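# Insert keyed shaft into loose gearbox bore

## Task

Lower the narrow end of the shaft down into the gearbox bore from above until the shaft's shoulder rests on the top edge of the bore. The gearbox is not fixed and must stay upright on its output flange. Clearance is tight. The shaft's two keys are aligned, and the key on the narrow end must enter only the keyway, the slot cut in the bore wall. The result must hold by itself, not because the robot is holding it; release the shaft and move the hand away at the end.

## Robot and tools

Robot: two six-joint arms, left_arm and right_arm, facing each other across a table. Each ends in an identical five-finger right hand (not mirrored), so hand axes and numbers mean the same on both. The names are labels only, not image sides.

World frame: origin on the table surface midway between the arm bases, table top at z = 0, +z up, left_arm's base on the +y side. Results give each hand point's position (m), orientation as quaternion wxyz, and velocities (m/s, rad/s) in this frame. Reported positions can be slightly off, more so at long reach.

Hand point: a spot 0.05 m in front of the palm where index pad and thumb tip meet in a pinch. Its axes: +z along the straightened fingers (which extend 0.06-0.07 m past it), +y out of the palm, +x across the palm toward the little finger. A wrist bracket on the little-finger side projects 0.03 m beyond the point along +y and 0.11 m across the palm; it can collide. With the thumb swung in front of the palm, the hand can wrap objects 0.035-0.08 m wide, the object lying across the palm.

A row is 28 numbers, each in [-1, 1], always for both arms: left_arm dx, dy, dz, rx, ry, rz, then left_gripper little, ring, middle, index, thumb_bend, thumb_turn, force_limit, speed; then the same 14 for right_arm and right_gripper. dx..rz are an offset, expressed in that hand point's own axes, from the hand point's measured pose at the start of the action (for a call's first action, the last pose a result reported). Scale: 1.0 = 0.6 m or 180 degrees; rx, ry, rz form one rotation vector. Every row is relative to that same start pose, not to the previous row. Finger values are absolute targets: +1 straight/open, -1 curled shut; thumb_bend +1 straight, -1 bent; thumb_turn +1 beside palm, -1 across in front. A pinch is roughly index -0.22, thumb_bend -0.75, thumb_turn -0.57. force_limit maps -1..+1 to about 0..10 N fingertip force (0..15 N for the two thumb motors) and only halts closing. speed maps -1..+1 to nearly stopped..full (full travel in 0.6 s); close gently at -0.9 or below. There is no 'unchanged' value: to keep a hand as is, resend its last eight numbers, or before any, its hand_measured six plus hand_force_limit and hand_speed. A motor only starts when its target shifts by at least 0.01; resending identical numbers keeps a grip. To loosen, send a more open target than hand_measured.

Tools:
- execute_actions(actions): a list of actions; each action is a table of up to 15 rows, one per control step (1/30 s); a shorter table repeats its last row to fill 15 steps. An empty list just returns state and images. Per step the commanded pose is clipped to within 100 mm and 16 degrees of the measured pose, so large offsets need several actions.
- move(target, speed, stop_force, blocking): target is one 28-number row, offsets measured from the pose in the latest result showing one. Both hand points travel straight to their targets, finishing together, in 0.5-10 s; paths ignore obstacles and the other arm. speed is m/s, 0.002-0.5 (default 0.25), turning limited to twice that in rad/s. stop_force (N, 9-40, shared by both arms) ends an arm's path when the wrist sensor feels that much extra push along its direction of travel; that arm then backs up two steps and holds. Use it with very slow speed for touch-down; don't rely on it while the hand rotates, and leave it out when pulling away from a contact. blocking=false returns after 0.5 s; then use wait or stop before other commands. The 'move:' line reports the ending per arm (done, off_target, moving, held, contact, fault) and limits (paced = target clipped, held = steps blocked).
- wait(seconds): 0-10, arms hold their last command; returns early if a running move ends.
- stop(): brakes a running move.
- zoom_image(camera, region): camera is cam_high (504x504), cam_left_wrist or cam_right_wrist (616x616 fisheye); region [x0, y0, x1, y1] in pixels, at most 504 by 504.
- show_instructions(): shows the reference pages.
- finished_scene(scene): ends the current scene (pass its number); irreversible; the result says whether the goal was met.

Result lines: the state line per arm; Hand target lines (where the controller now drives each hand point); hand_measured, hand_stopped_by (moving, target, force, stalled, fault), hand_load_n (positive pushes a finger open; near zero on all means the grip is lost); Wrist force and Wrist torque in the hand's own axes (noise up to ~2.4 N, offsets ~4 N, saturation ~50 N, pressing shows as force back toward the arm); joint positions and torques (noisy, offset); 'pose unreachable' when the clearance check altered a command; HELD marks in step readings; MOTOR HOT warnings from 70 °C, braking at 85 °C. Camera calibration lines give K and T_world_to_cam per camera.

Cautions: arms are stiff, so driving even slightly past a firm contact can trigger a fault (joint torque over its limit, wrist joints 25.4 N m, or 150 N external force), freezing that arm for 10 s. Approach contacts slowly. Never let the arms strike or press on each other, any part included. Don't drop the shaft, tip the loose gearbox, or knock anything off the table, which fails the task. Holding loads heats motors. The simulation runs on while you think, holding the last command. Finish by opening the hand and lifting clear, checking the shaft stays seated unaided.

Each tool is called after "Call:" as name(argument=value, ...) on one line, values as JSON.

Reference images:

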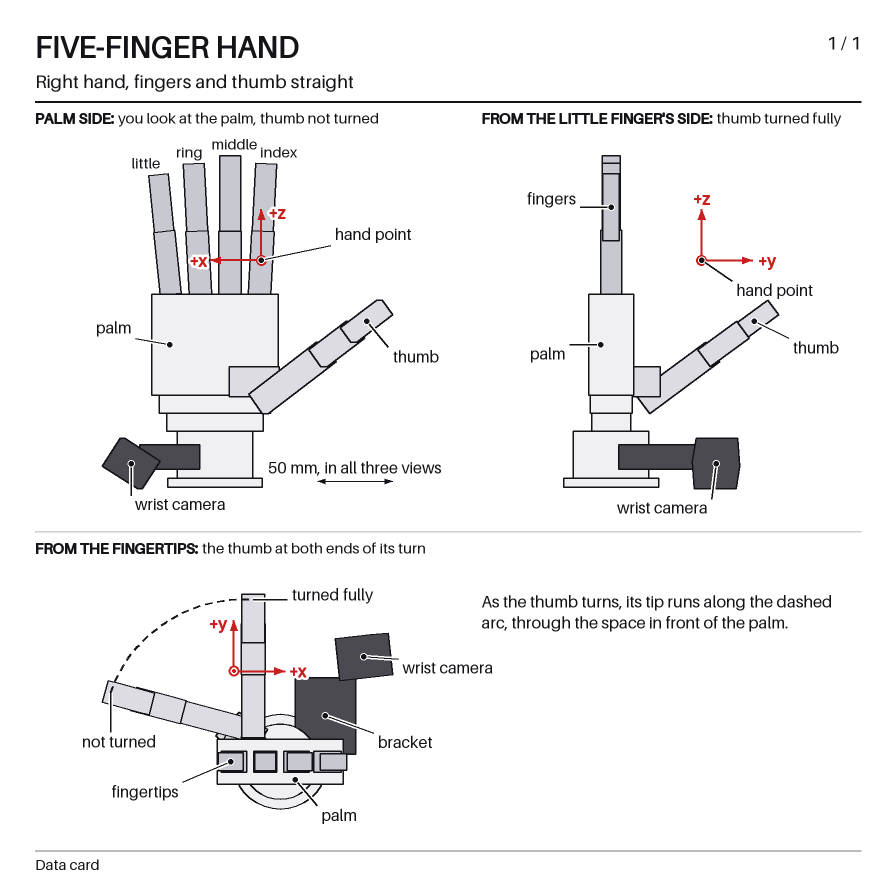

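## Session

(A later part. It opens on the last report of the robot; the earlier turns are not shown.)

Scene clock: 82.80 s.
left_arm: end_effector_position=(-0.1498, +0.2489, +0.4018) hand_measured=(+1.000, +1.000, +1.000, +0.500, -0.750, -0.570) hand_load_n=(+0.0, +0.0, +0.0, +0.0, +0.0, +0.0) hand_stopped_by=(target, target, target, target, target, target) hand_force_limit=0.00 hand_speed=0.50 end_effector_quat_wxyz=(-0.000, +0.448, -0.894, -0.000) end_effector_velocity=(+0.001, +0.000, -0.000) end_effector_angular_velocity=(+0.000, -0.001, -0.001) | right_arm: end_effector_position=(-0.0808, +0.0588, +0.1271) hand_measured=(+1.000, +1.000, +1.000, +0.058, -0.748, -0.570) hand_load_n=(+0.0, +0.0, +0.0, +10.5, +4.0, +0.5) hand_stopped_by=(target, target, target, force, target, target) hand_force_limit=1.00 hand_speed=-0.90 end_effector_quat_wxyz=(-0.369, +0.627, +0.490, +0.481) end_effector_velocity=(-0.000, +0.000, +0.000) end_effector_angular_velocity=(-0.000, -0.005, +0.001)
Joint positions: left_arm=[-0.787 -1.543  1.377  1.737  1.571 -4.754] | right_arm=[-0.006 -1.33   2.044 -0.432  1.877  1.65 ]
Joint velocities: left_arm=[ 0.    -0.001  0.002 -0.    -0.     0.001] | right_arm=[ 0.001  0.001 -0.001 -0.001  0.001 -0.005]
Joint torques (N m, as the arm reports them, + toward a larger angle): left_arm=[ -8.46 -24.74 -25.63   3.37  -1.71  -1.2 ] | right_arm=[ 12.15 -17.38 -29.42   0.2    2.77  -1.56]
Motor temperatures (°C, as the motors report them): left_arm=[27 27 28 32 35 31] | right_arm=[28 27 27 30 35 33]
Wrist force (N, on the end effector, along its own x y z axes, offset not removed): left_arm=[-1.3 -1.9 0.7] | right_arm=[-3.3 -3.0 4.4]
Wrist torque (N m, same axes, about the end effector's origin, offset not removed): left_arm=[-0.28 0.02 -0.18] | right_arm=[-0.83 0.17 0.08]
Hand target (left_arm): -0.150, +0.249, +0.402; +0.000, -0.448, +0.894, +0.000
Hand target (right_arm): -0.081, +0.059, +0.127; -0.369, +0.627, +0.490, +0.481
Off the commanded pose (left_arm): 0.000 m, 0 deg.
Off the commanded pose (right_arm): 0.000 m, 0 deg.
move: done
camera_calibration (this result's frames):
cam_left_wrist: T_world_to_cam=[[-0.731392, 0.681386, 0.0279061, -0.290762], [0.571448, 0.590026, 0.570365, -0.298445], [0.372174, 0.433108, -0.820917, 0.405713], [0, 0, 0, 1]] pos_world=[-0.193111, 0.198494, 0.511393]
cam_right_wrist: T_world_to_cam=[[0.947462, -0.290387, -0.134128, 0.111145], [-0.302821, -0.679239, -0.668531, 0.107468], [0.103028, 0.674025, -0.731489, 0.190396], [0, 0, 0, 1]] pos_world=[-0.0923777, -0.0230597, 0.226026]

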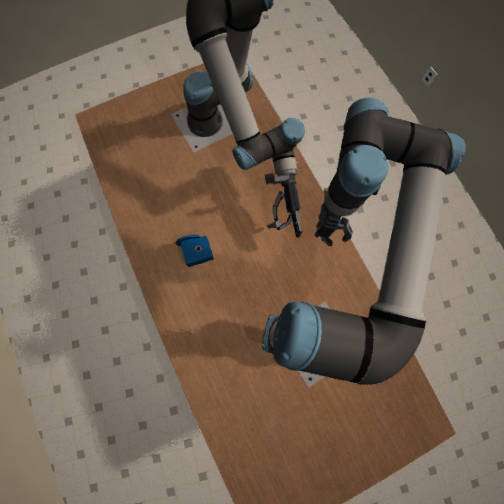

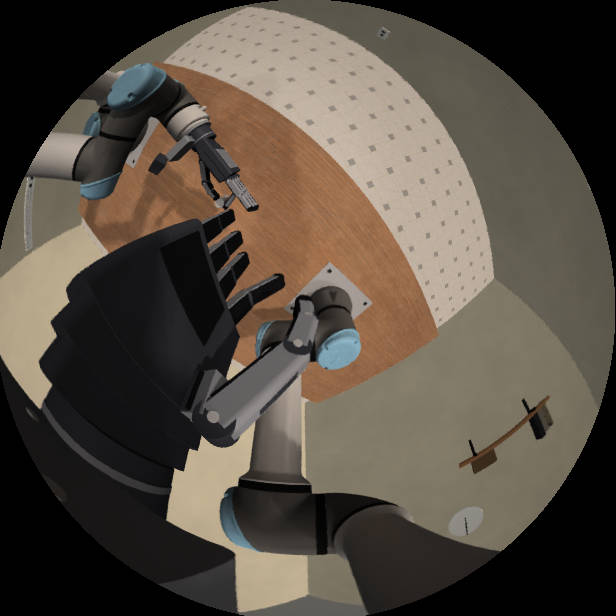

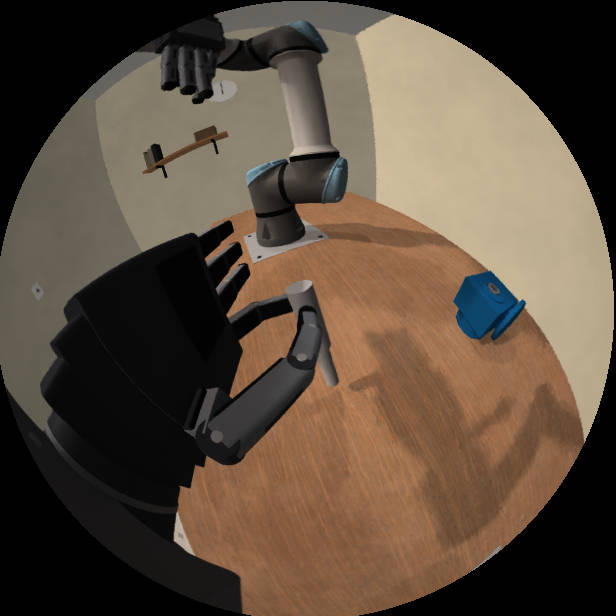

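Call:
move(target=[0,0,0,0,0,0,-1,-1,-1,-1,-0.75,-1,0,0.5,0.145,0,-0.04,0.007,0.085,0.055,1,1,1,-0.55,-0.75,-0.57,1,-0.9], speed=0.15)

Call:
move(target=[0,0,0,0,0,0,-1,-1,-1,-1,-0.75,-1,0,0.5,0.082,0.465,0.057,0,0,0,1,1,1,-0.55,-0.75,-0.57,1,-0.9], speed=0.2)

Call:
move(target=[-0.235,-0.365,0.45,0,0,0.49,-1,-1,-1,-1,-0.75,-1,0,0.5,0,0,0,0,0,0,1,1,1,-0.55,-0.75,-0.57,1,-0.9], speed=0.35)

Scene clock: 84.73 s.
left_arm: end_effector_position=(-0.1498, +0.2489, +0.4018) hand_measured=(-1.000, -1.000, -0.238, -0.240, -0.750, -1.000) hand_load_n=(+0.0, +0.0, +7.5, +4.0, +1.0, +0.0) hand_stopped_by=(target, target, force, force, target, target) hand_force_limit=0.00 hand_speed=0.50 end_effector_quat_wxyz=(-0.000, +0.448, -0.894, -0.000) end_effector_velocity=(+0.000, -0.000, -0.000) end_effector_angular_velocity=(+0.001, -0.002, -0.001) | right_arm: end_effector_position=(-0.0816, +0.0590, +0.2172) hand_measured=(+1.000, +1.000, +1.000, +0.058, -0.748, -0.570) hand_load_n=(+0.0, +0.0, +0.0, +10.5, +4.0, +0.0) hand_stopped_by=(target, target, target, force, target, target) hand_force_limit=1.00 hand_speed=-0.90 end_effector_quat_wxyz=(-0.478, +0.593, +0.386, +0.521) end_effector_velocity=(-0.000, -0.000, +0.001) end_effector_angular_velocity=(+0.005, +0.002, -0.001)
Joint positions: left_arm=[-0.787 -1.543  1.377  1.737  1.571 -4.754] | right_arm=[-0.006 -1.492  2.115 -0.621  1.888  1.737]
Joint velocities: left_arm=[-0.     0.001  0.     0.    -0.001  0.   ] | right_arm=[ 0.    -0.002  0.001 -0.004  0.001  0.001]
Joint torques (N m, as the arm reports them, + toward a larger angle): left_arm=[ -8.93 -24.68 -25.6    3.47  -1.16  -1.28] | right_arm=[ 13.27 -29.2  -11.2   -3.68   2.49   1.57]
Motor temperatures (°C, as the motors report them): left_arm=[27 27 28 32 35 31] | right_arm=[28 27 27 30 35 33]
Wrist force (N, on the end effector, along its own x y z axes, offset not removed): left_arm=[-2.3 0.4 3.6] | right_arm=[-3.4 -0.9 1.4]
Wrist torque (N m, same axes, about the end effector's origin, offset not removed): left_arm=[-0.18 0.27 -0.26] | right_arm=[-0.49 0.15 0.02]
Hand target (left_arm): -0.150, +0.249, +0.402; +0.000, -0.448, +0.894, +0.000
Hand target (right_arm): -0.082, +0.059, +0.217; -0.478, +0.593, +0.386, +0.521
Off the commanded pose (left_arm): 0.000 m, 0 deg.
Off the commanded pose (right_arm): 0.000 m, 0 deg.
move: done
camera_calibration (this result's frames):
cam_left_wrist: T_world_to_cam=[[-0.731392, 0.681386, 0.0279023, -0.29076], [0.571446, 0.590028, 0.570365, -0.298445], [0.372176, 0.433106, -0.820917, 0.405713], [0, 0, 0, 1]] pos_world=[-0.193111, 0.198494, 0.511393]
cam_right_wrist: T_world_to_cam=[[0.918943, -0.243771, -0.310033, 0.157171], [-0.390205, -0.447731, -0.804535, 0.176338], [0.0573105, 0.860298, -0.50656, 0.192772], [0, 0, 0, 1]] pos_world=[-0.086671, -0.0485756, 0.288249]

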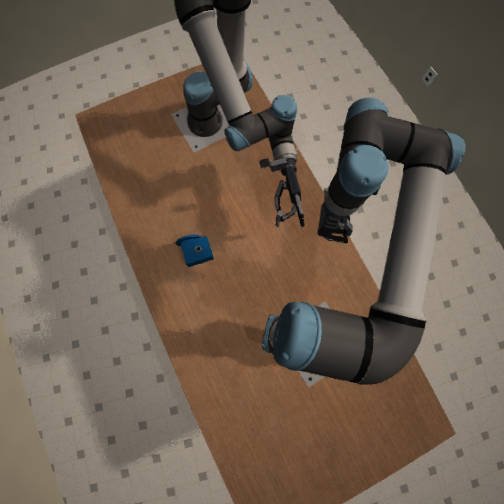

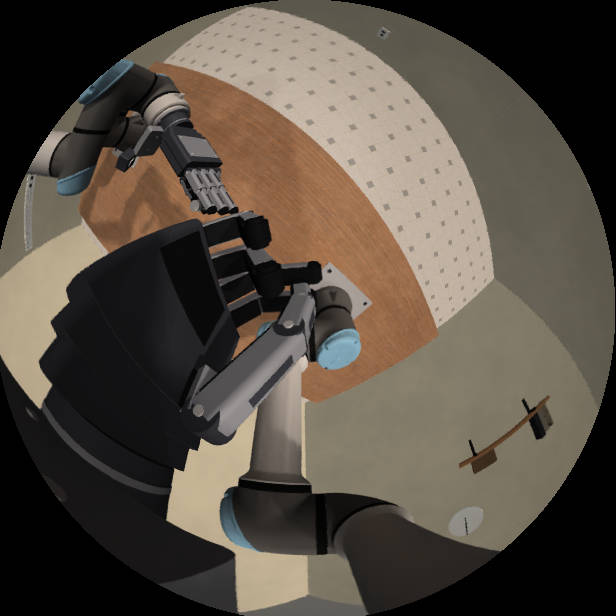

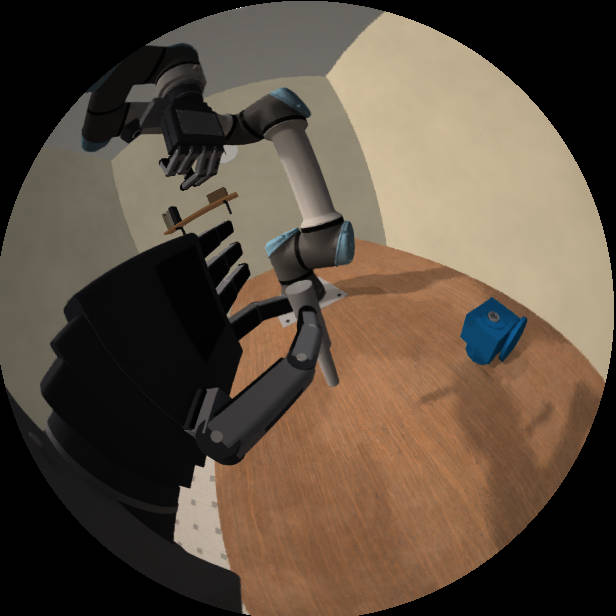

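Scene clock: 86.67 s.
left_arm: end_effector_position=(-0.1498, +0.2489, +0.4018) hand_measured=(-1.000, -1.000, -0.238, -0.240, -0.750, -1.000) hand_load_n=(+0.0, +0.0, +7.5, +4.0, +1.0, +0.0) hand_stopped_by=(target, target, force, force, target, target) hand_force_limit=0.00 hand_speed=0.50 end_effector_quat_wxyz=(-0.000, +0.448, -0.894, -0.000) end_effector_velocity=(-0.000, +0.000, -0.001) end_effector_angular_velocity=(+0.003, -0.001, +0.002) | right_arm: end_effector_position=(+0.2013, +0.0214, +0.2201) hand_measured=(+1.000, +1.000, +1.000, +0.058, -0.748, -0.570) hand_load_n=(+0.0, +0.0, +0.0, +10.5, +4.0, +0.0) hand_stopped_by=(target, target, target, force, target, target) hand_force_limit=1.00 hand_speed=-0.90 end_effector_quat_wxyz=(-0.478, +0.593, +0.386, +0.521) end_effector_velocity=(+0.001, +0.000, -0.000) end_effector_angular_velocity=(-0.001, +0.001, +0.001)
Joint positions: left_arm=[-0.787 -1.543  1.377  1.737  1.571 -4.754] | right_arm=[-0.882 -1.613  2.229 -0.615  1.012  1.737]
Joint velocities: left_arm=[ 0.     0.001  0.002  0.     0.001 -0.002] | right_arm=[-0.004  0.002 -0.002  0.001 -0.005  0.001]
Joint torques (N m, as the arm reports them, + toward a larger angle): left_arm=[ -8.85 -25.09 -25.81   3.34  -1.23  -1.33] | right_arm=[-13.69  -6.7  -31.61  -3.42  -2.77   1.58]
Motor temperatures (°C, as the motors report them): left_arm=[27 27 28 32 35 31] | right_arm=[28 27 27 30 35 33]
Wrist force (N, on the end effector, along its own x y z axes, offset not removed): left_arm=[-3.1 -0.7 -0.7] | right_arm=[-2.2 0.0 1.4]
Wrist torque (N m, same axes, about the end effector's origin, offset not removed): left_arm=[-0.10 0.48 -0.17] | right_arm=[-0.16 0.08 0.29]
Hand target (left_arm): -0.150, +0.249, +0.402; +0.000, -0.448, +0.894, +0.000
Hand target (right_arm): +0.201, +0.021, +0.220; -0.478, +0.593, +0.386, +0.521
Off the commanded pose (left_arm): 0.000 m, 0 deg.
Off the commanded pose (right_arm): 0.000 m, 0 deg.
move: done
camera_calibration (this result's frames):
cam_left_wrist: T_world_to_cam=[[-0.731392, 0.681386, 0.0279022, -0.29076], [0.571446, 0.590028, 0.570365, -0.298445], [0.372176, 0.433106, -0.820917, 0.405713], [0, 0, 0, 1]] pos_world=[-0.193111, 0.198494, 0.511393]
cam_right_wrist: T_world_to_cam=[[0.918637, -0.243782, -0.310928, -0.110763], [-0.390973, -0.447409, -0.804341, 0.272287], [0.0569721, 0.860462, -0.506319, 0.210286], [0, 0, 0, 1]] pos_world=[0.196227, -0.0861219, 0.291044]

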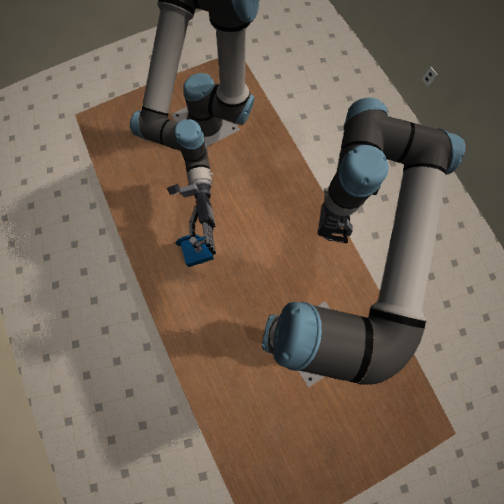

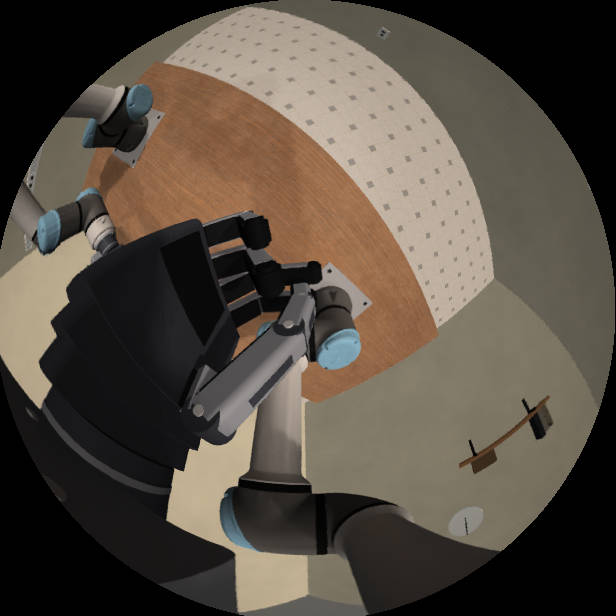

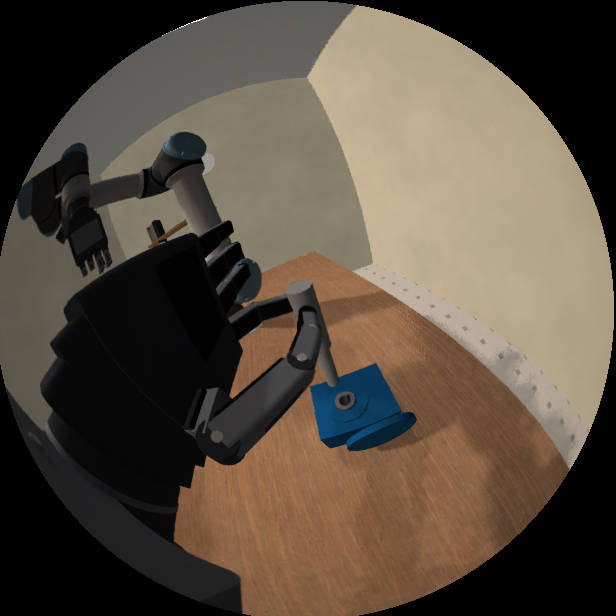

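Scene clock: 89.43 s.
left_arm: end_effector_position=(+0.1104, +0.2308, +0.1323) hand_measured=(-1.000, -1.000, -0.238, -0.240, -0.750, -1.000) hand_load_n=(+0.0, +0.0, +7.5, +4.0, +1.0, +0.0) hand_stopped_by=(target, target, force, force, target, target) hand_force_limit=0.00 hand_speed=0.50 end_effector_quat_wxyz=(+0.001, +0.301, +0.954, +0.000) end_effector_velocity=(+0.001, -0.000, -0.001) end_effector_angular_velocity=(+0.000, +0.003, -0.006) | right_arm: end_effector_position=(+0.2013, +0.0214, +0.2201) hand_measured=(+1.000, +1.000, +1.000, +0.058, -0.748, -0.570) hand_load_n=(+0.0, +0.0, +0.0, +10.5, +4.0, +0.0) hand_stopped_by=(target, target, target, force, target, target) hand_force_limit=1.00 hand_speed=-0.90 end_effector_quat_wxyz=(-0.478, +0.593, +0.386, +0.521) end_effector_velocity=(+0.000, -0.000, -0.000) end_effector_angular_velocity=(-0.000, +0.001, -0.001)
Joint positions: left_arm=[-0.266 -1.451  1.993  1.03   1.569 -2.695] | right_arm=[-0.882 -1.613  2.229 -0.615  1.012  1.737]
Joint velocities: left_arm=[ 0.004  0.002  0.    -0.002  0.003  0.01 ] | right_arm=[-0.     0.    -0.     0.001  0.001  0.   ]
Joint torques (N m, as the arm reports them, + toward a larger angle): left_arm=[ 12.59 -15.05  -8.4    0.44   1.7    2.07] | right_arm=[ 12.89 -23.51 -10.32  -0.69   2.52  -0.19]
Motor temperatures (°C, as the motors report them): left_arm=[27 27 28 32 35 31] | right_arm=[28 27 27 30 35 33]
Wrist force (N, on the end effector, along its own x y z axes, offset not removed): left_arm=[-3.1 0.5 -0.3] | right_arm=[-3.9 0.5 1.9]
Wrist torque (N m, same axes, about the end effector's origin, offset not removed): left_arm=[0.19 0.70 -0.19] | right_arm=[-0.15 0.27 0.06]
Hand target (left_arm): +0.110, +0.231, +0.132; +0.001, +0.301, +0.954, +0.000
Hand target (right_arm): +0.201, +0.021, +0.220; -0.478, +0.593, +0.386, +0.521
Off the commanded pose (left_arm): 0.001 m, 0 deg.
Off the commanded pose (right_arm): 0.000 m, 0 deg.
move: done
camera_calibration (this result's frames):
cam_left_wrist: T_world_to_cam=[[0.657769, 0.752672, 0.0287049, -0.250515], [0.607143, -0.552374, 0.571192, -0.0230979], [0.445776, -0.358285, -0.820314, 0.269923], [0, 0, 0, 1]] pos_world=[0.0584795, 0.272507, 0.241806]
cam_right_wrist: T_world_to_cam=[[0.918635, -0.243782, -0.310933, -0.110761], [-0.390978, -0.447408, -0.80434, 0.272287], [0.0569693, 0.860463, -0.506318, 0.210287], [0, 0, 0, 1]] pos_world=[0.196228, -0.0861219, 0.291044]

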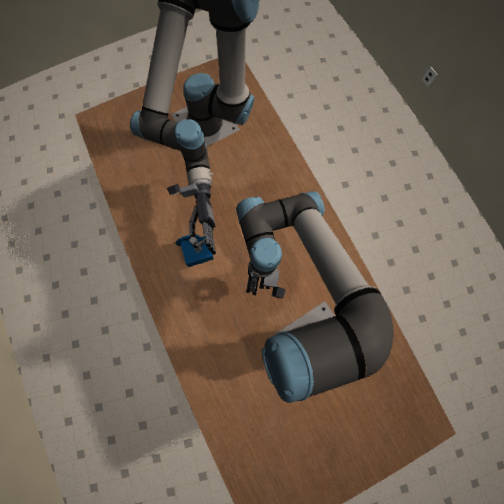

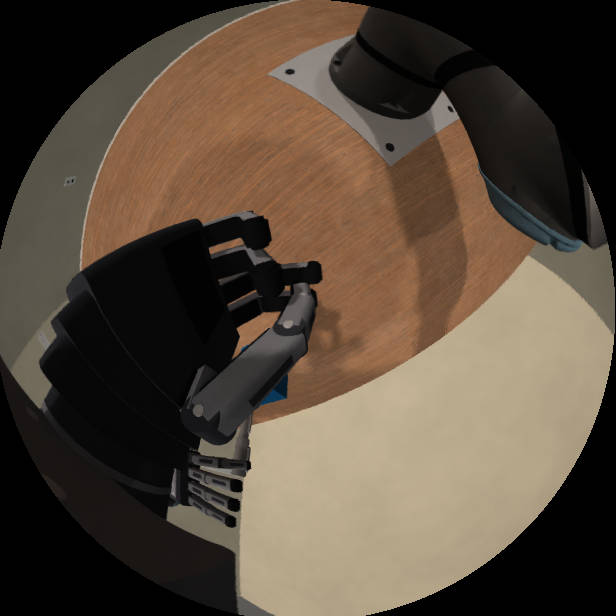

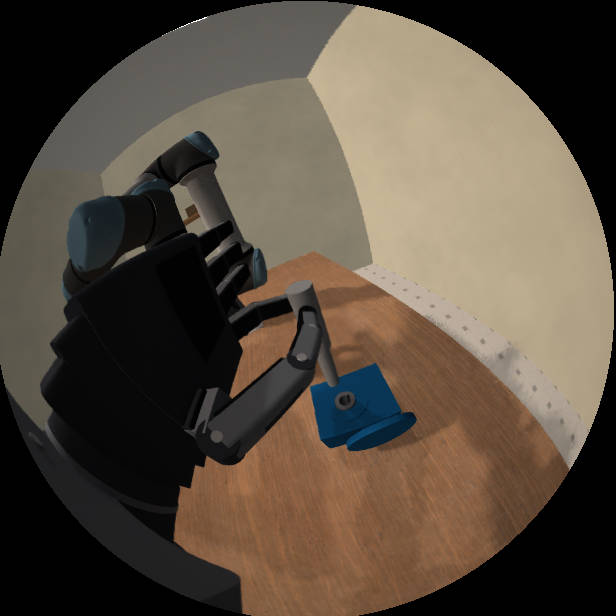

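Call:
execute_actions(actions=[])

Scene clock: 89.90 s.
left_arm: end_effector_position=(+0.1105, +0.2308, +0.1322) hand_measured=(-1.000, -1.000, -0.238, -0.240, -0.750, -1.000) hand_load_n=(+0.0, +0.0, +7.5, +4.0, +1.0, +0.0) hand_stopped_by=(target, target, force, force, target, target) hand_force_limit=0.00 hand_speed=0.50 end_effector_quat_wxyz=(+0.001, +0.301, +0.954, +0.000) end_effector_velocity=(-0.000, +0.000, +0.000) end_effector_angular_velocity=(+0.003, -0.000, -0.002) | right_arm: end_effector_position=(+0.2013, +0.0214, +0.2201) hand_measured=(+1.000, +1.000, +1.000, +0.058, -0.748, -0.570) hand_load_n=(+0.0, +0.0, +0.0, +10.5, +4.0, +0.0) hand_stopped_by=(target, target, target, force, target, target) hand_force_limit=1.00 hand_speed=-0.90 end_effector_quat_wxyz=(-0.478, +0.593, +0.386, +0.521) end_effector_velocity=(+0.000, -0.000, +0.000) end_effector_angular_velocity=(+0.001, -0.001, -0.001)
Joint positions: left_arm=[-0.266 -1.451  1.993  1.029  1.569 -2.694] | right_arm=[-0.882 -1.613  2.229 -0.615  1.012  1.737]
Joint velocities: left_arm=[-0.001  0.001 -0.     0.002  0.     0.001] | right_arm=[-0.    -0.     0.    -0.001  0.001 -0.   ]
Joint torques (N m, as the arm reports them, + toward a larger angle): left_arm=[ 12.52 -14.26 -16.05   0.47   1.79   2.18] | right_arm=[ 12.86 -23.52 -10.85  -0.65   2.43  -0.47]
Motor temperatures (°C, as the motors report them): left_arm=[27 27 28 32 35 31] | right_arm=[28 27 27 30 35 33]
Wrist force (N, on the end effector, along its own x y z axes, offset not removed): left_arm=[-5.5 0.5 -2.4] | right_arm=[-5.0 0.6 -1.1]
Wrist torque (N m, same axes, about the end effector's origin, offset not removed): left_arm=[0.26 0.93 -0.30] | right_arm=[-0.10 0.48 -0.05]
Hand target (left_arm): +0.110, +0.231, +0.132; +0.001, +0.301, +0.954, +0.000
Hand target (right_arm): +0.201, +0.021, +0.220; -0.478, +0.593, +0.386, +0.521
Off the commanded pose (left_arm): 0.001 m, 0 deg.
Off the commanded pose (right_arm): 0.000 m, 0 deg.
camera_calibration (this result's frames):
cam_left_wrist: T_world_to_cam=[[0.658042, 0.752437, 0.0286347, -0.250519], [0.607044, -0.55262, 0.571059, -0.0230244], [0.44551, -0.358398, -0.820409, 0.269899], [0, 0, 0, 1]] pos_world=[0.0585857, 0.272507, 0.24175]
cam_right_wrist: T_world_to_cam=[[0.918635, -0.243782, -0.310934, -0.110761], [-0.390978, -0.447408, -0.80434, 0.272287], [0.0569691, 0.860463, -0.506318, 0.210287], [0, 0, 0, 1]] pos_world=[0.196227, -0.086122, 0.291044]

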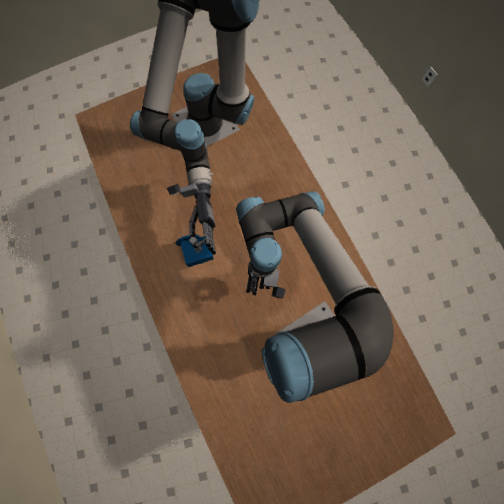

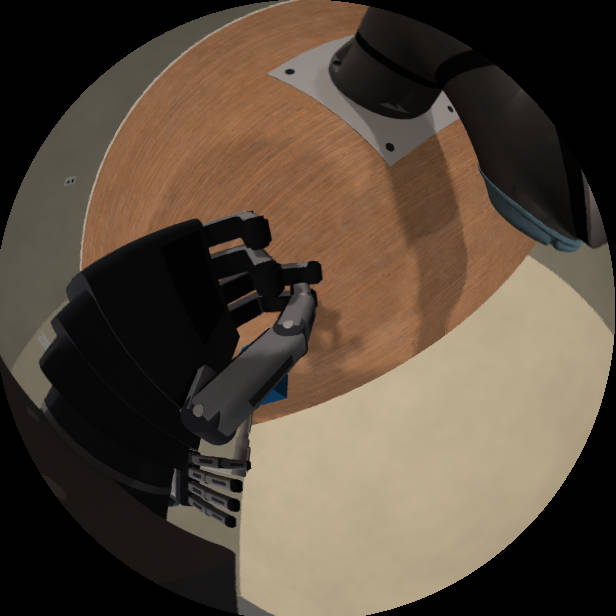

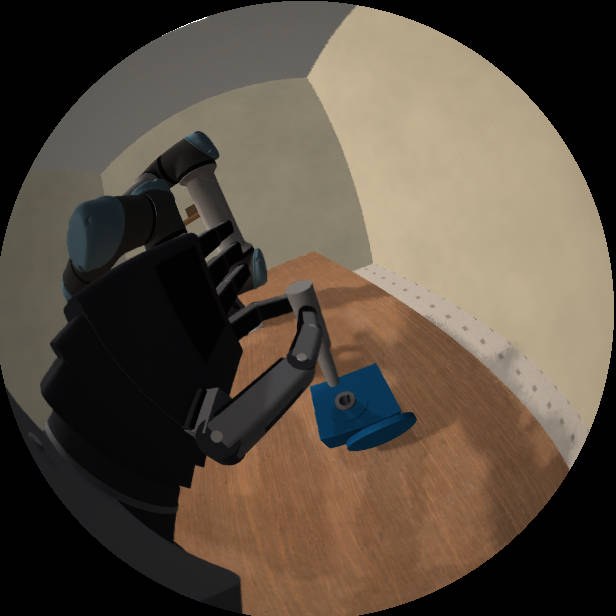

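Call:
move(target=[0,0,0,0,0,0.58,-1,-1,-1,-1,-0.75,-1,0,0.5,0,0,0,0,0,0,1,1,1,-0.55,-0.75,-0.57,1,-0.9], speed=0.4)

Scene clock: 92.93 s.
left_arm: end_effector_position=(+0.1106, +0.2307, +0.1324) hand_measured=(-1.000, -1.000, -0.238, -0.240, -0.750, -1.000) hand_load_n=(+0.0, +0.0, +7.5, +4.0, +1.0, +0.0) hand_stopped_by=(target, target, force, force, target, target) hand_force_limit=0.00 hand_speed=0.50 end_effector_quat_wxyz=(+0.001, +0.938, +0.347, +0.001) end_effector_velocity=(+0.000, -0.000, -0.000) end_effector_angular_velocity=(+0.000, +0.003, -0.005) | right_arm: end_effector_position=(+0.2013, +0.0214, +0.2201) hand_measured=(+1.000, +1.000, +1.000, +0.058, -0.748, -0.570) hand_load_n=(+0.0, +0.0, +0.0, +10.5, +4.0, +0.0) hand_stopped_by=(target, target, target, force, target, target) hand_force_limit=1.00 hand_speed=-0.90 end_effector_quat_wxyz=(-0.478, +0.593, +0.386, +0.521) end_effector_velocity=(+0.000, -0.000, +0.000) end_effector_angular_velocity=(-0.000, +0.000, -0.002)
Joint positions: left_arm=[-0.125 -1.643  2.189  1.024  1.569 -0.731] | right_arm=[-0.882 -1.613  2.229 -0.615  1.012  1.737]
Joint velocities: left_arm=[ 0.007  0.003 -0.002 -0.     0.003  0.012] | right_arm=[ 0.     0.    -0.001  0.     0.002  0.   ]
Joint torques (N m, as the arm reports them, + toward a larger angle): left_arm=[ 12.33  -5.9  -24.24   4.19   1.56   2.09] | right_arm=[ 12.7  -23.71 -11.    -0.81   2.48  -0.72]
Motor temperatures (°C, as the motors report them): left_arm=[27 27 28 32 35 31] | right_arm=[28 27 27 30 35 33]
Wrist force (N, on the end effector, along its own x y z axes, offset not removed): left_arm=[-3.4 0.6 3.3] | right_arm=[-1.9 -1.8 1.9]
Wrist torque (N m, same axes, about the end effector's origin, offset not removed): left_arm=[-0.13 0.40 -0.21] | right_arm=[-0.55 0.04 0.06]
Hand target (left_arm): +0.111, +0.231, +0.132; +0.000, +0.938, +0.347, +0.001
Hand target (right_arm): +0.201, +0.021, +0.220; -0.478, +0.593, +0.386, +0.521
Off the commanded pose (left_arm): 0.000 m, 0 deg.
Off the commanded pose (right_arm): 0.000 m, 0 deg.
move: done
camera_calibration (this result's frames):
cam_left_wrist: T_world_to_cam=[[0.565454, -0.824256, 0.0293941, 0.123364], [-0.687467, -0.451325, 0.568942, 0.0968913], [-0.455688, -0.341918, -0.821852, 0.36601], [0, 0, 0, 1]] pos_world=[0.163639, 0.270558, 0.242054]
cam_right_wrist: T_world_to_cam=[[0.918635, -0.243782, -0.310934, -0.110761], [-0.390978, -0.447408, -0.80434, 0.272287], [0.0569691, 0.860463, -0.506318, 0.210287], [0, 0, 0, 1]] pos_world=[0.196228, -0.086122, 0.291044]

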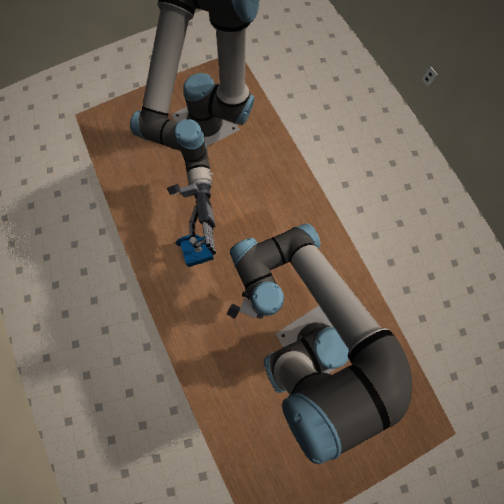

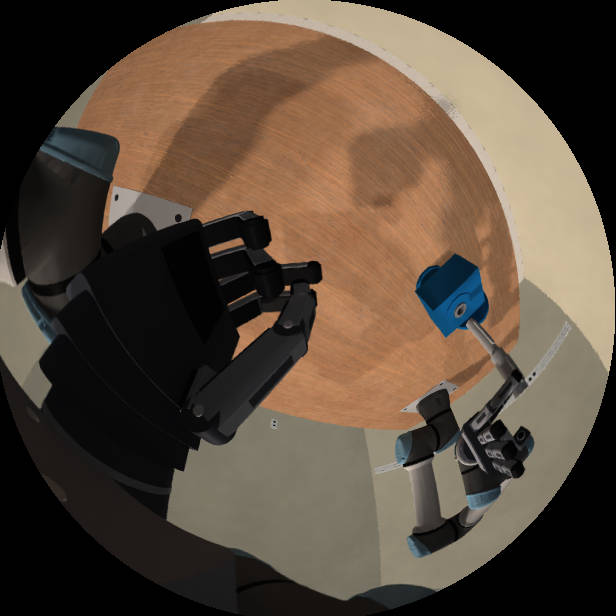

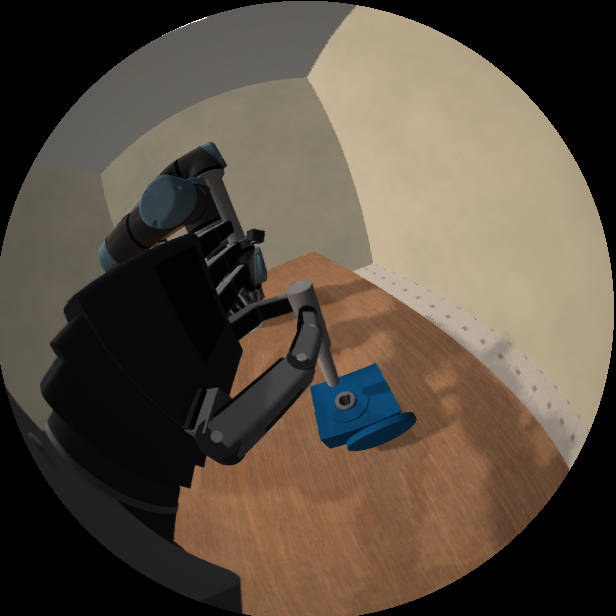

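Call:
zoom_image(camera="cam_left_wrist", region=[410,250,550,410])

Call:
zoom_image(camera="cam_right_wrist", region=[270,270,400,430])

Region (410, 250, 550, 410) of cam_left_wrist's 616x616 image, scaled by 3.150, with more detail than that image has; it fills the left 441 columns of this view, and the rest is white.

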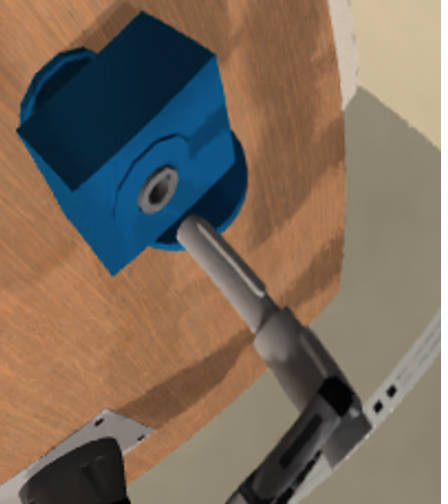

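Region (270, 270, 400, 430) of cam_right_wrist's 616x616 image, scaled by 3.150, with more detail than that image has; it fills the left 410 columns of this view, and the rest is white.

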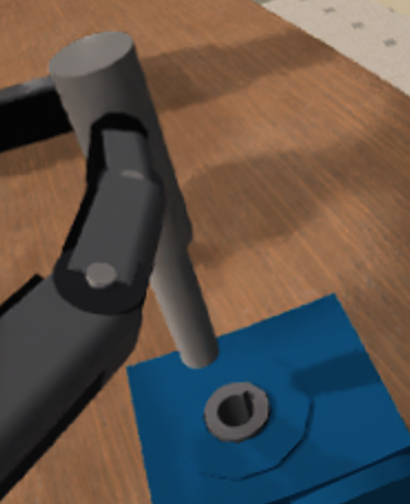

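Call:
move(target=[0,0,0,0,0,0,-1,-1,-1,-1,-0.75,-1,0,0.5,-0.0394,0.0068,0,0,0,0,1,1,1,-0.55,-0.75,-0.57,1,-0.9], speed=0.05)

Call:
zoom_image(camera="cam_left_wrist", region=[430,270,530,380])

Call:
zoom_image(camera="cam_right_wrist", region=[300,330,400,430])

Scene clock: 93.97 s.
left_arm: end_effector_position=(+0.1106, +0.2307, +0.1324) hand_measured=(-1.000, -1.000, -0.238, -0.240, -0.750, -1.000) hand_load_n=(+0.0, +0.0, +7.5, +4.0, +1.0, +0.0) hand_stopped_by=(target, target, force, force, target, target) hand_force_limit=0.00 hand_speed=0.50 end_effector_quat_wxyz=(+0.001, +0.938, +0.347, +0.001) end_effector_velocity=(-0.000, -0.000, -0.000) end_effector_angular_velocity=(+0.002, +0.001, +0.000) | right_arm: end_effector_position=(+0.2014, +0.0214, +0.1962) hand_measured=(+1.000, +1.000, +1.000, +0.058, -0.748, -0.570) hand_load_n=(+0.0, +0.0, +0.0, +10.5, +4.0, +0.0) hand_stopped_by=(target, target, target, force, target, target) hand_force_limit=1.00 hand_speed=-0.90 end_effector_quat_wxyz=(-0.478, +0.593, +0.386, +0.521) end_effector_velocity=(+0.001, +0.000, -0.000) end_effector_angular_velocity=(+0.003, -0.002, -0.001)
Joint positions: left_arm=[-0.125 -1.643  2.189  1.024  1.569 -0.731] | right_arm=[-0.882 -1.569  2.263 -0.693  1.012  1.737]
Joint velocities: left_arm=[-0.     0.002 -0.001  0.001  0.001 -0.001] | right_arm=[-0.001  0.002  0.001 -0.007  0.001  0.001]
Joint torques (N m, as the arm reports them, + toward a larger angle): left_arm=[-10.72 -18.75  -6.81   2.09  -2.02  -1.43] | right_arm=[-14.88  -8.44  -9.65  -3.37  -2.57   1.7 ]
Motor temperatures (°C, as the motors report them): left_arm=[27 27 28 32 35 31] | right_arm=[28 27 27 30 35 33]
Wrist force (N, on the end effector, along its own x y z axes, offset not removed): left_arm=[-3.4 0.9 5.0] | right_arm=[-3.9 -2.1 0.3]
Wrist torque (N m, same axes, about the end effector's origin, offset not removed): left_arm=[-0.16 0.43 -0.11] | right_arm=[-0.55 0.39 0.19]
Hand target (left_arm): +0.111, +0.231, +0.132; +0.001, +0.938, +0.347, +0.001
Hand target (right_arm): +0.201, +0.021, +0.196; -0.478, +0.593, +0.386, +0.521
Off the commanded pose (left_arm): 0.000 m, 0 deg.
Off the commanded pose (right_arm): 0.000 m, 0 deg.
move: done
camera_calibration (this result's frames):
cam_left_wrist: T_world_to_cam=[[0.565464, -0.82425, 0.0293559, 0.123374], [-0.687461, -0.45136, 0.568921, 0.0969074], [-0.455684, -0.341885, -0.821868, 0.366012], [0, 0, 0, 1]] pos_world=[0.163643, 0.270565, 0.242059]
cam_right_wrist: T_world_to_cam=[[0.918662, -0.243734, -0.310892, -0.118324], [-0.390921, -0.447463, -0.804337, 0.25308], [0.0569313, 0.860448, -0.506348, 0.198206], [0, 0, 0, 1]] pos_world=[0.19635, -0.0861411, 0.267137]

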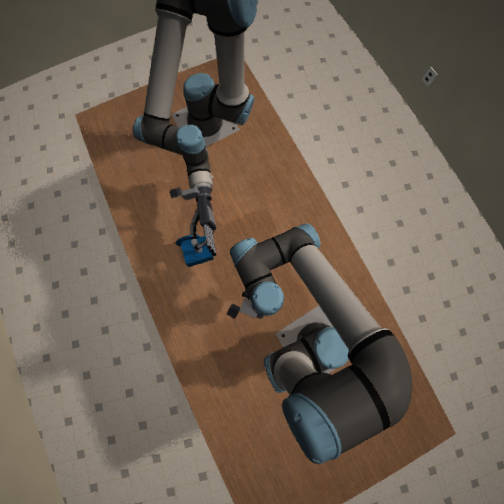

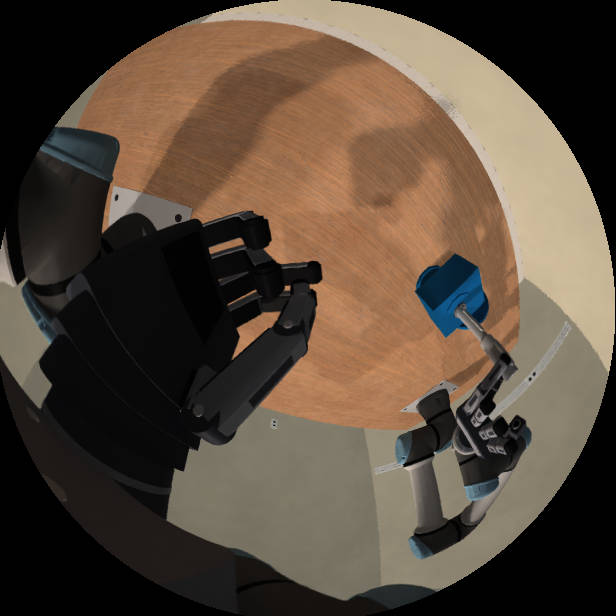

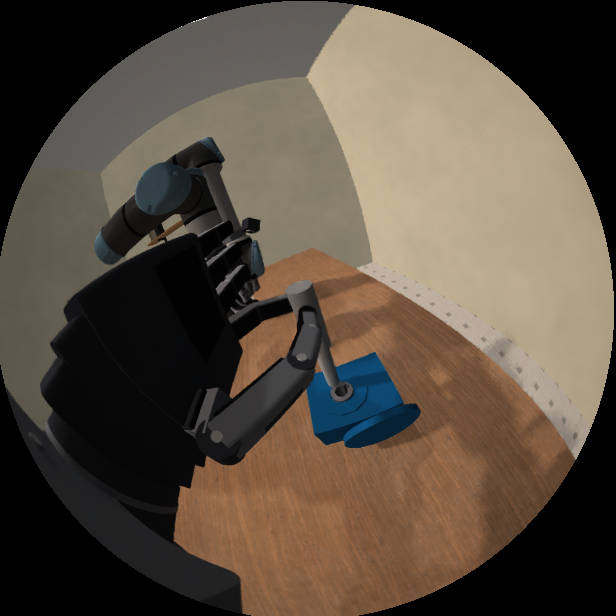

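Region (430, 270, 530, 380) of cam_left_wrist's 616x616 image, scaled by 4.582, with more detail than that image has; it fills the left 458 columns of this view, and the rest is white.

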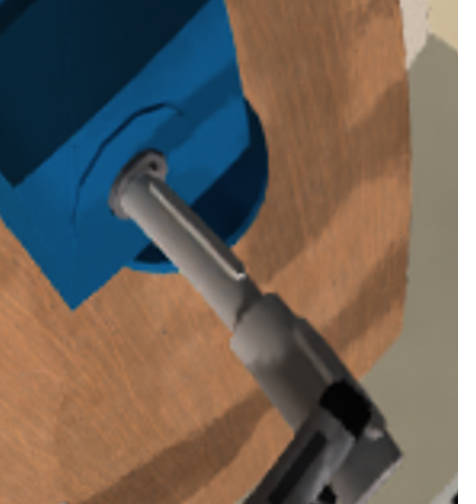

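Region (300, 330, 400, 430) of cam_right_wrist's 616x616 image, scaled by 5.040, with more detail than that image has.

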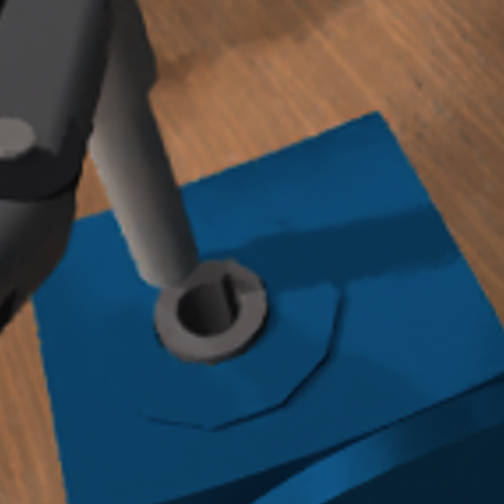

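Call:
move(target=[0,0,0,0,0,0,-1,-1,-1,-1,-0.75,-1,0,0.5,0,0,0,-0.086,-0.007,-0.0055,1,1,1,-0.55,-0.75,-0.57,1,-0.9], speed=0.08)

Call:
zoom_image(camera="cam_left_wrist", region=[430,270,530,380])

Call:
zoom_image(camera="cam_right_wrist", region=[300,330,400,430])

Scene clock: 96.47 s.
left_arm: end_effector_position=(+0.1106, +0.2307, +0.1324) hand_measured=(-1.000, -1.000, -0.238, -0.240, -0.750, -1.000) hand_load_n=(+0.0, +0.0, +7.5, +4.0, +1.0, +0.0) hand_stopped_by=(target, target, force, force, target, target) hand_force_limit=0.00 hand_speed=0.50 end_effector_quat_wxyz=(+0.001, +0.938, +0.347, +0.001) end_effector_velocity=(+0.000, -0.001, +0.000) end_effector_angular_velocity=(-0.000, -0.001, -0.001) | right_arm: end_effector_position=(+0.2014, +0.0214, +0.1961) hand_measured=(+1.000, +1.000, +1.000, +0.058, -0.748, -0.570) hand_load_n=(+0.0, +0.0, +0.0, +10.5, +4.0, +0.0) hand_stopped_by=(target, target, target, force, target, target) hand_force_limit=1.00 hand_speed=-0.90 end_effector_quat_wxyz=(-0.385, +0.654, +0.323, +0.565) end_effector_velocity=(+0.000, -0.000, -0.001) end_effector_angular_velocity=(-0.003, +0.000, -0.009)
Joint positions: left_arm=[-0.125 -1.643  2.189  1.024  1.569 -0.731] | right_arm=[-0.664 -1.523  2.17  -0.583  1.493  1.706]
Joint velocities: left_arm=[-0.     0.    -0.002  0.001 -0.001  0.   ] | right_arm=[ 0.006  0.004 -0.004  0.003  0.016 -0.   ]
Joint torques (N m, as the arm reports them, + toward a larger angle): left_arm=[ -6.01 -16.9  -10.86   3.92  -1.85  -1.11] | right_arm=[ 12.32 -10.82 -30.47  -0.69   2.61  -1.64]
Motor temperatures (°C, as the motors report them): left_arm=[27 27 28 32 35 31] | right_arm=[28 27 27 30 35 33]
Wrist force (N, on the end effector, along its own x y z axes, offset not removed): left_arm=[-0.4 -0.5 -0.6] | right_arm=[-0.4 2.6 1.1]
Wrist torque (N m, same axes, about the end effector's origin, offset not removed): left_arm=[0.09 0.16 0.22] | right_arm=[0.16 -0.21 0.46]
Hand target (left_arm): +0.111, +0.231, +0.132; +0.001, +0.938, +0.347, +0.001
Hand target (right_arm): +0.201, +0.021, +0.196; -0.385, +0.654, +0.322, +0.565
Off the commanded pose (left_arm): 0.000 m, 0 deg.
Off the commanded pose (right_arm): 0.000 m, 0 deg.
move: done
camera_calibration (this result's frames):
cam_left_wrist: T_world_to_cam=[[0.565454, -0.824257, 0.0293787, 0.12337], [-0.687467, -0.451336, 0.568933, 0.0968969], [-0.455687, -0.341902, -0.821859, 0.366009], [0, 0, 0, 1]] pos_world=[0.163639, 0.270561, 0.242055]
cam_right_wrist: T_world_to_cam=[[0.821621, -0.493731, -0.284901, -0.098504], [-0.500033, -0.384285, -0.776074, 0.268145], [0.273689, 0.780099, -0.562619, 0.16729], [0, 0, 0, 1]] pos_world=[0.169229, -0.0760936, 0.274157]

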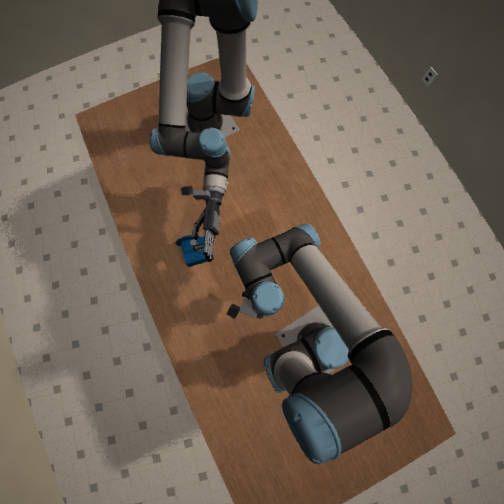

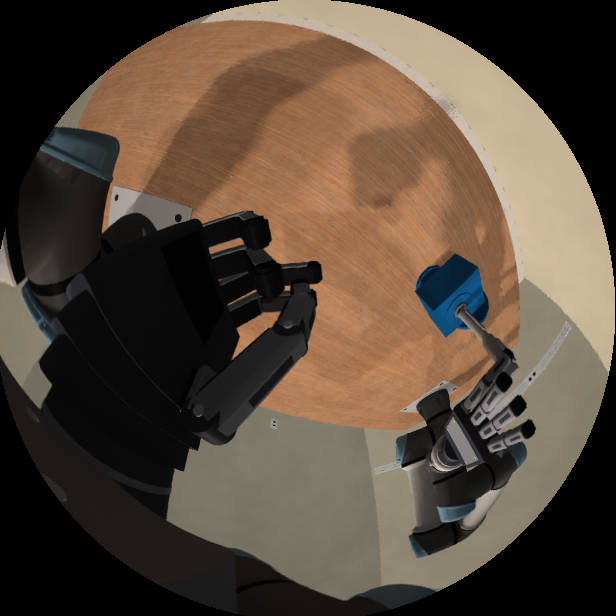

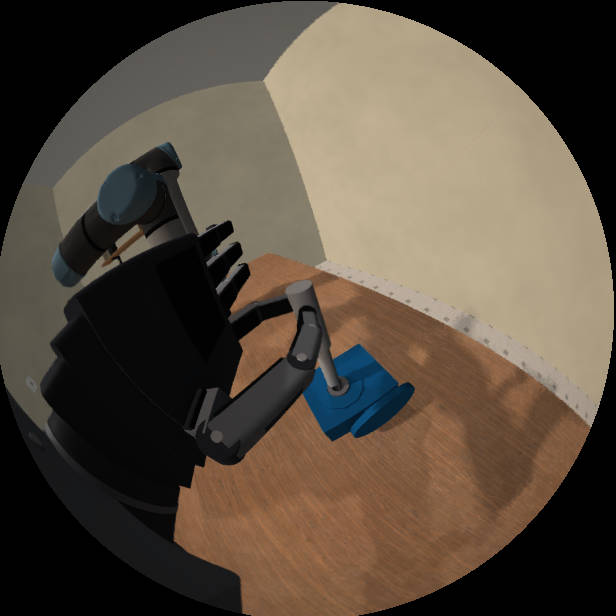

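Region (430, 270, 530, 380) of cam_left_wrist's 616x616 image, scaled by 4.582, with more detail than that image has; it fills the left 458 columns of this view, and the rest is white.

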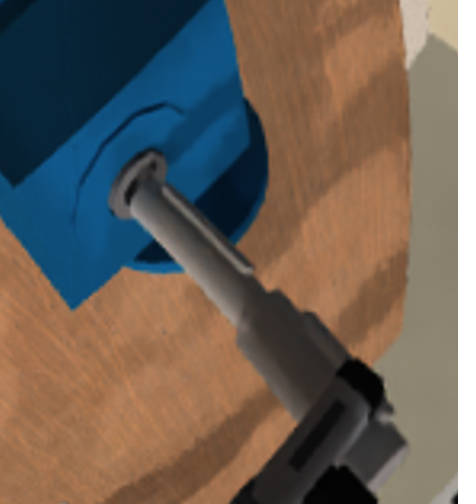

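Region (300, 330, 400, 430) of cam_right_wrist's 616x616 image, scaled by 5.040, with more detail than that image has.

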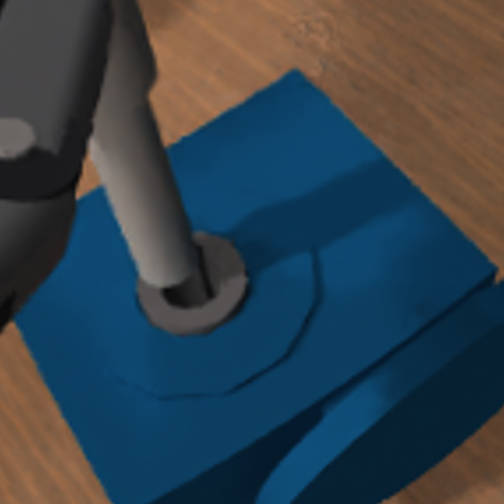

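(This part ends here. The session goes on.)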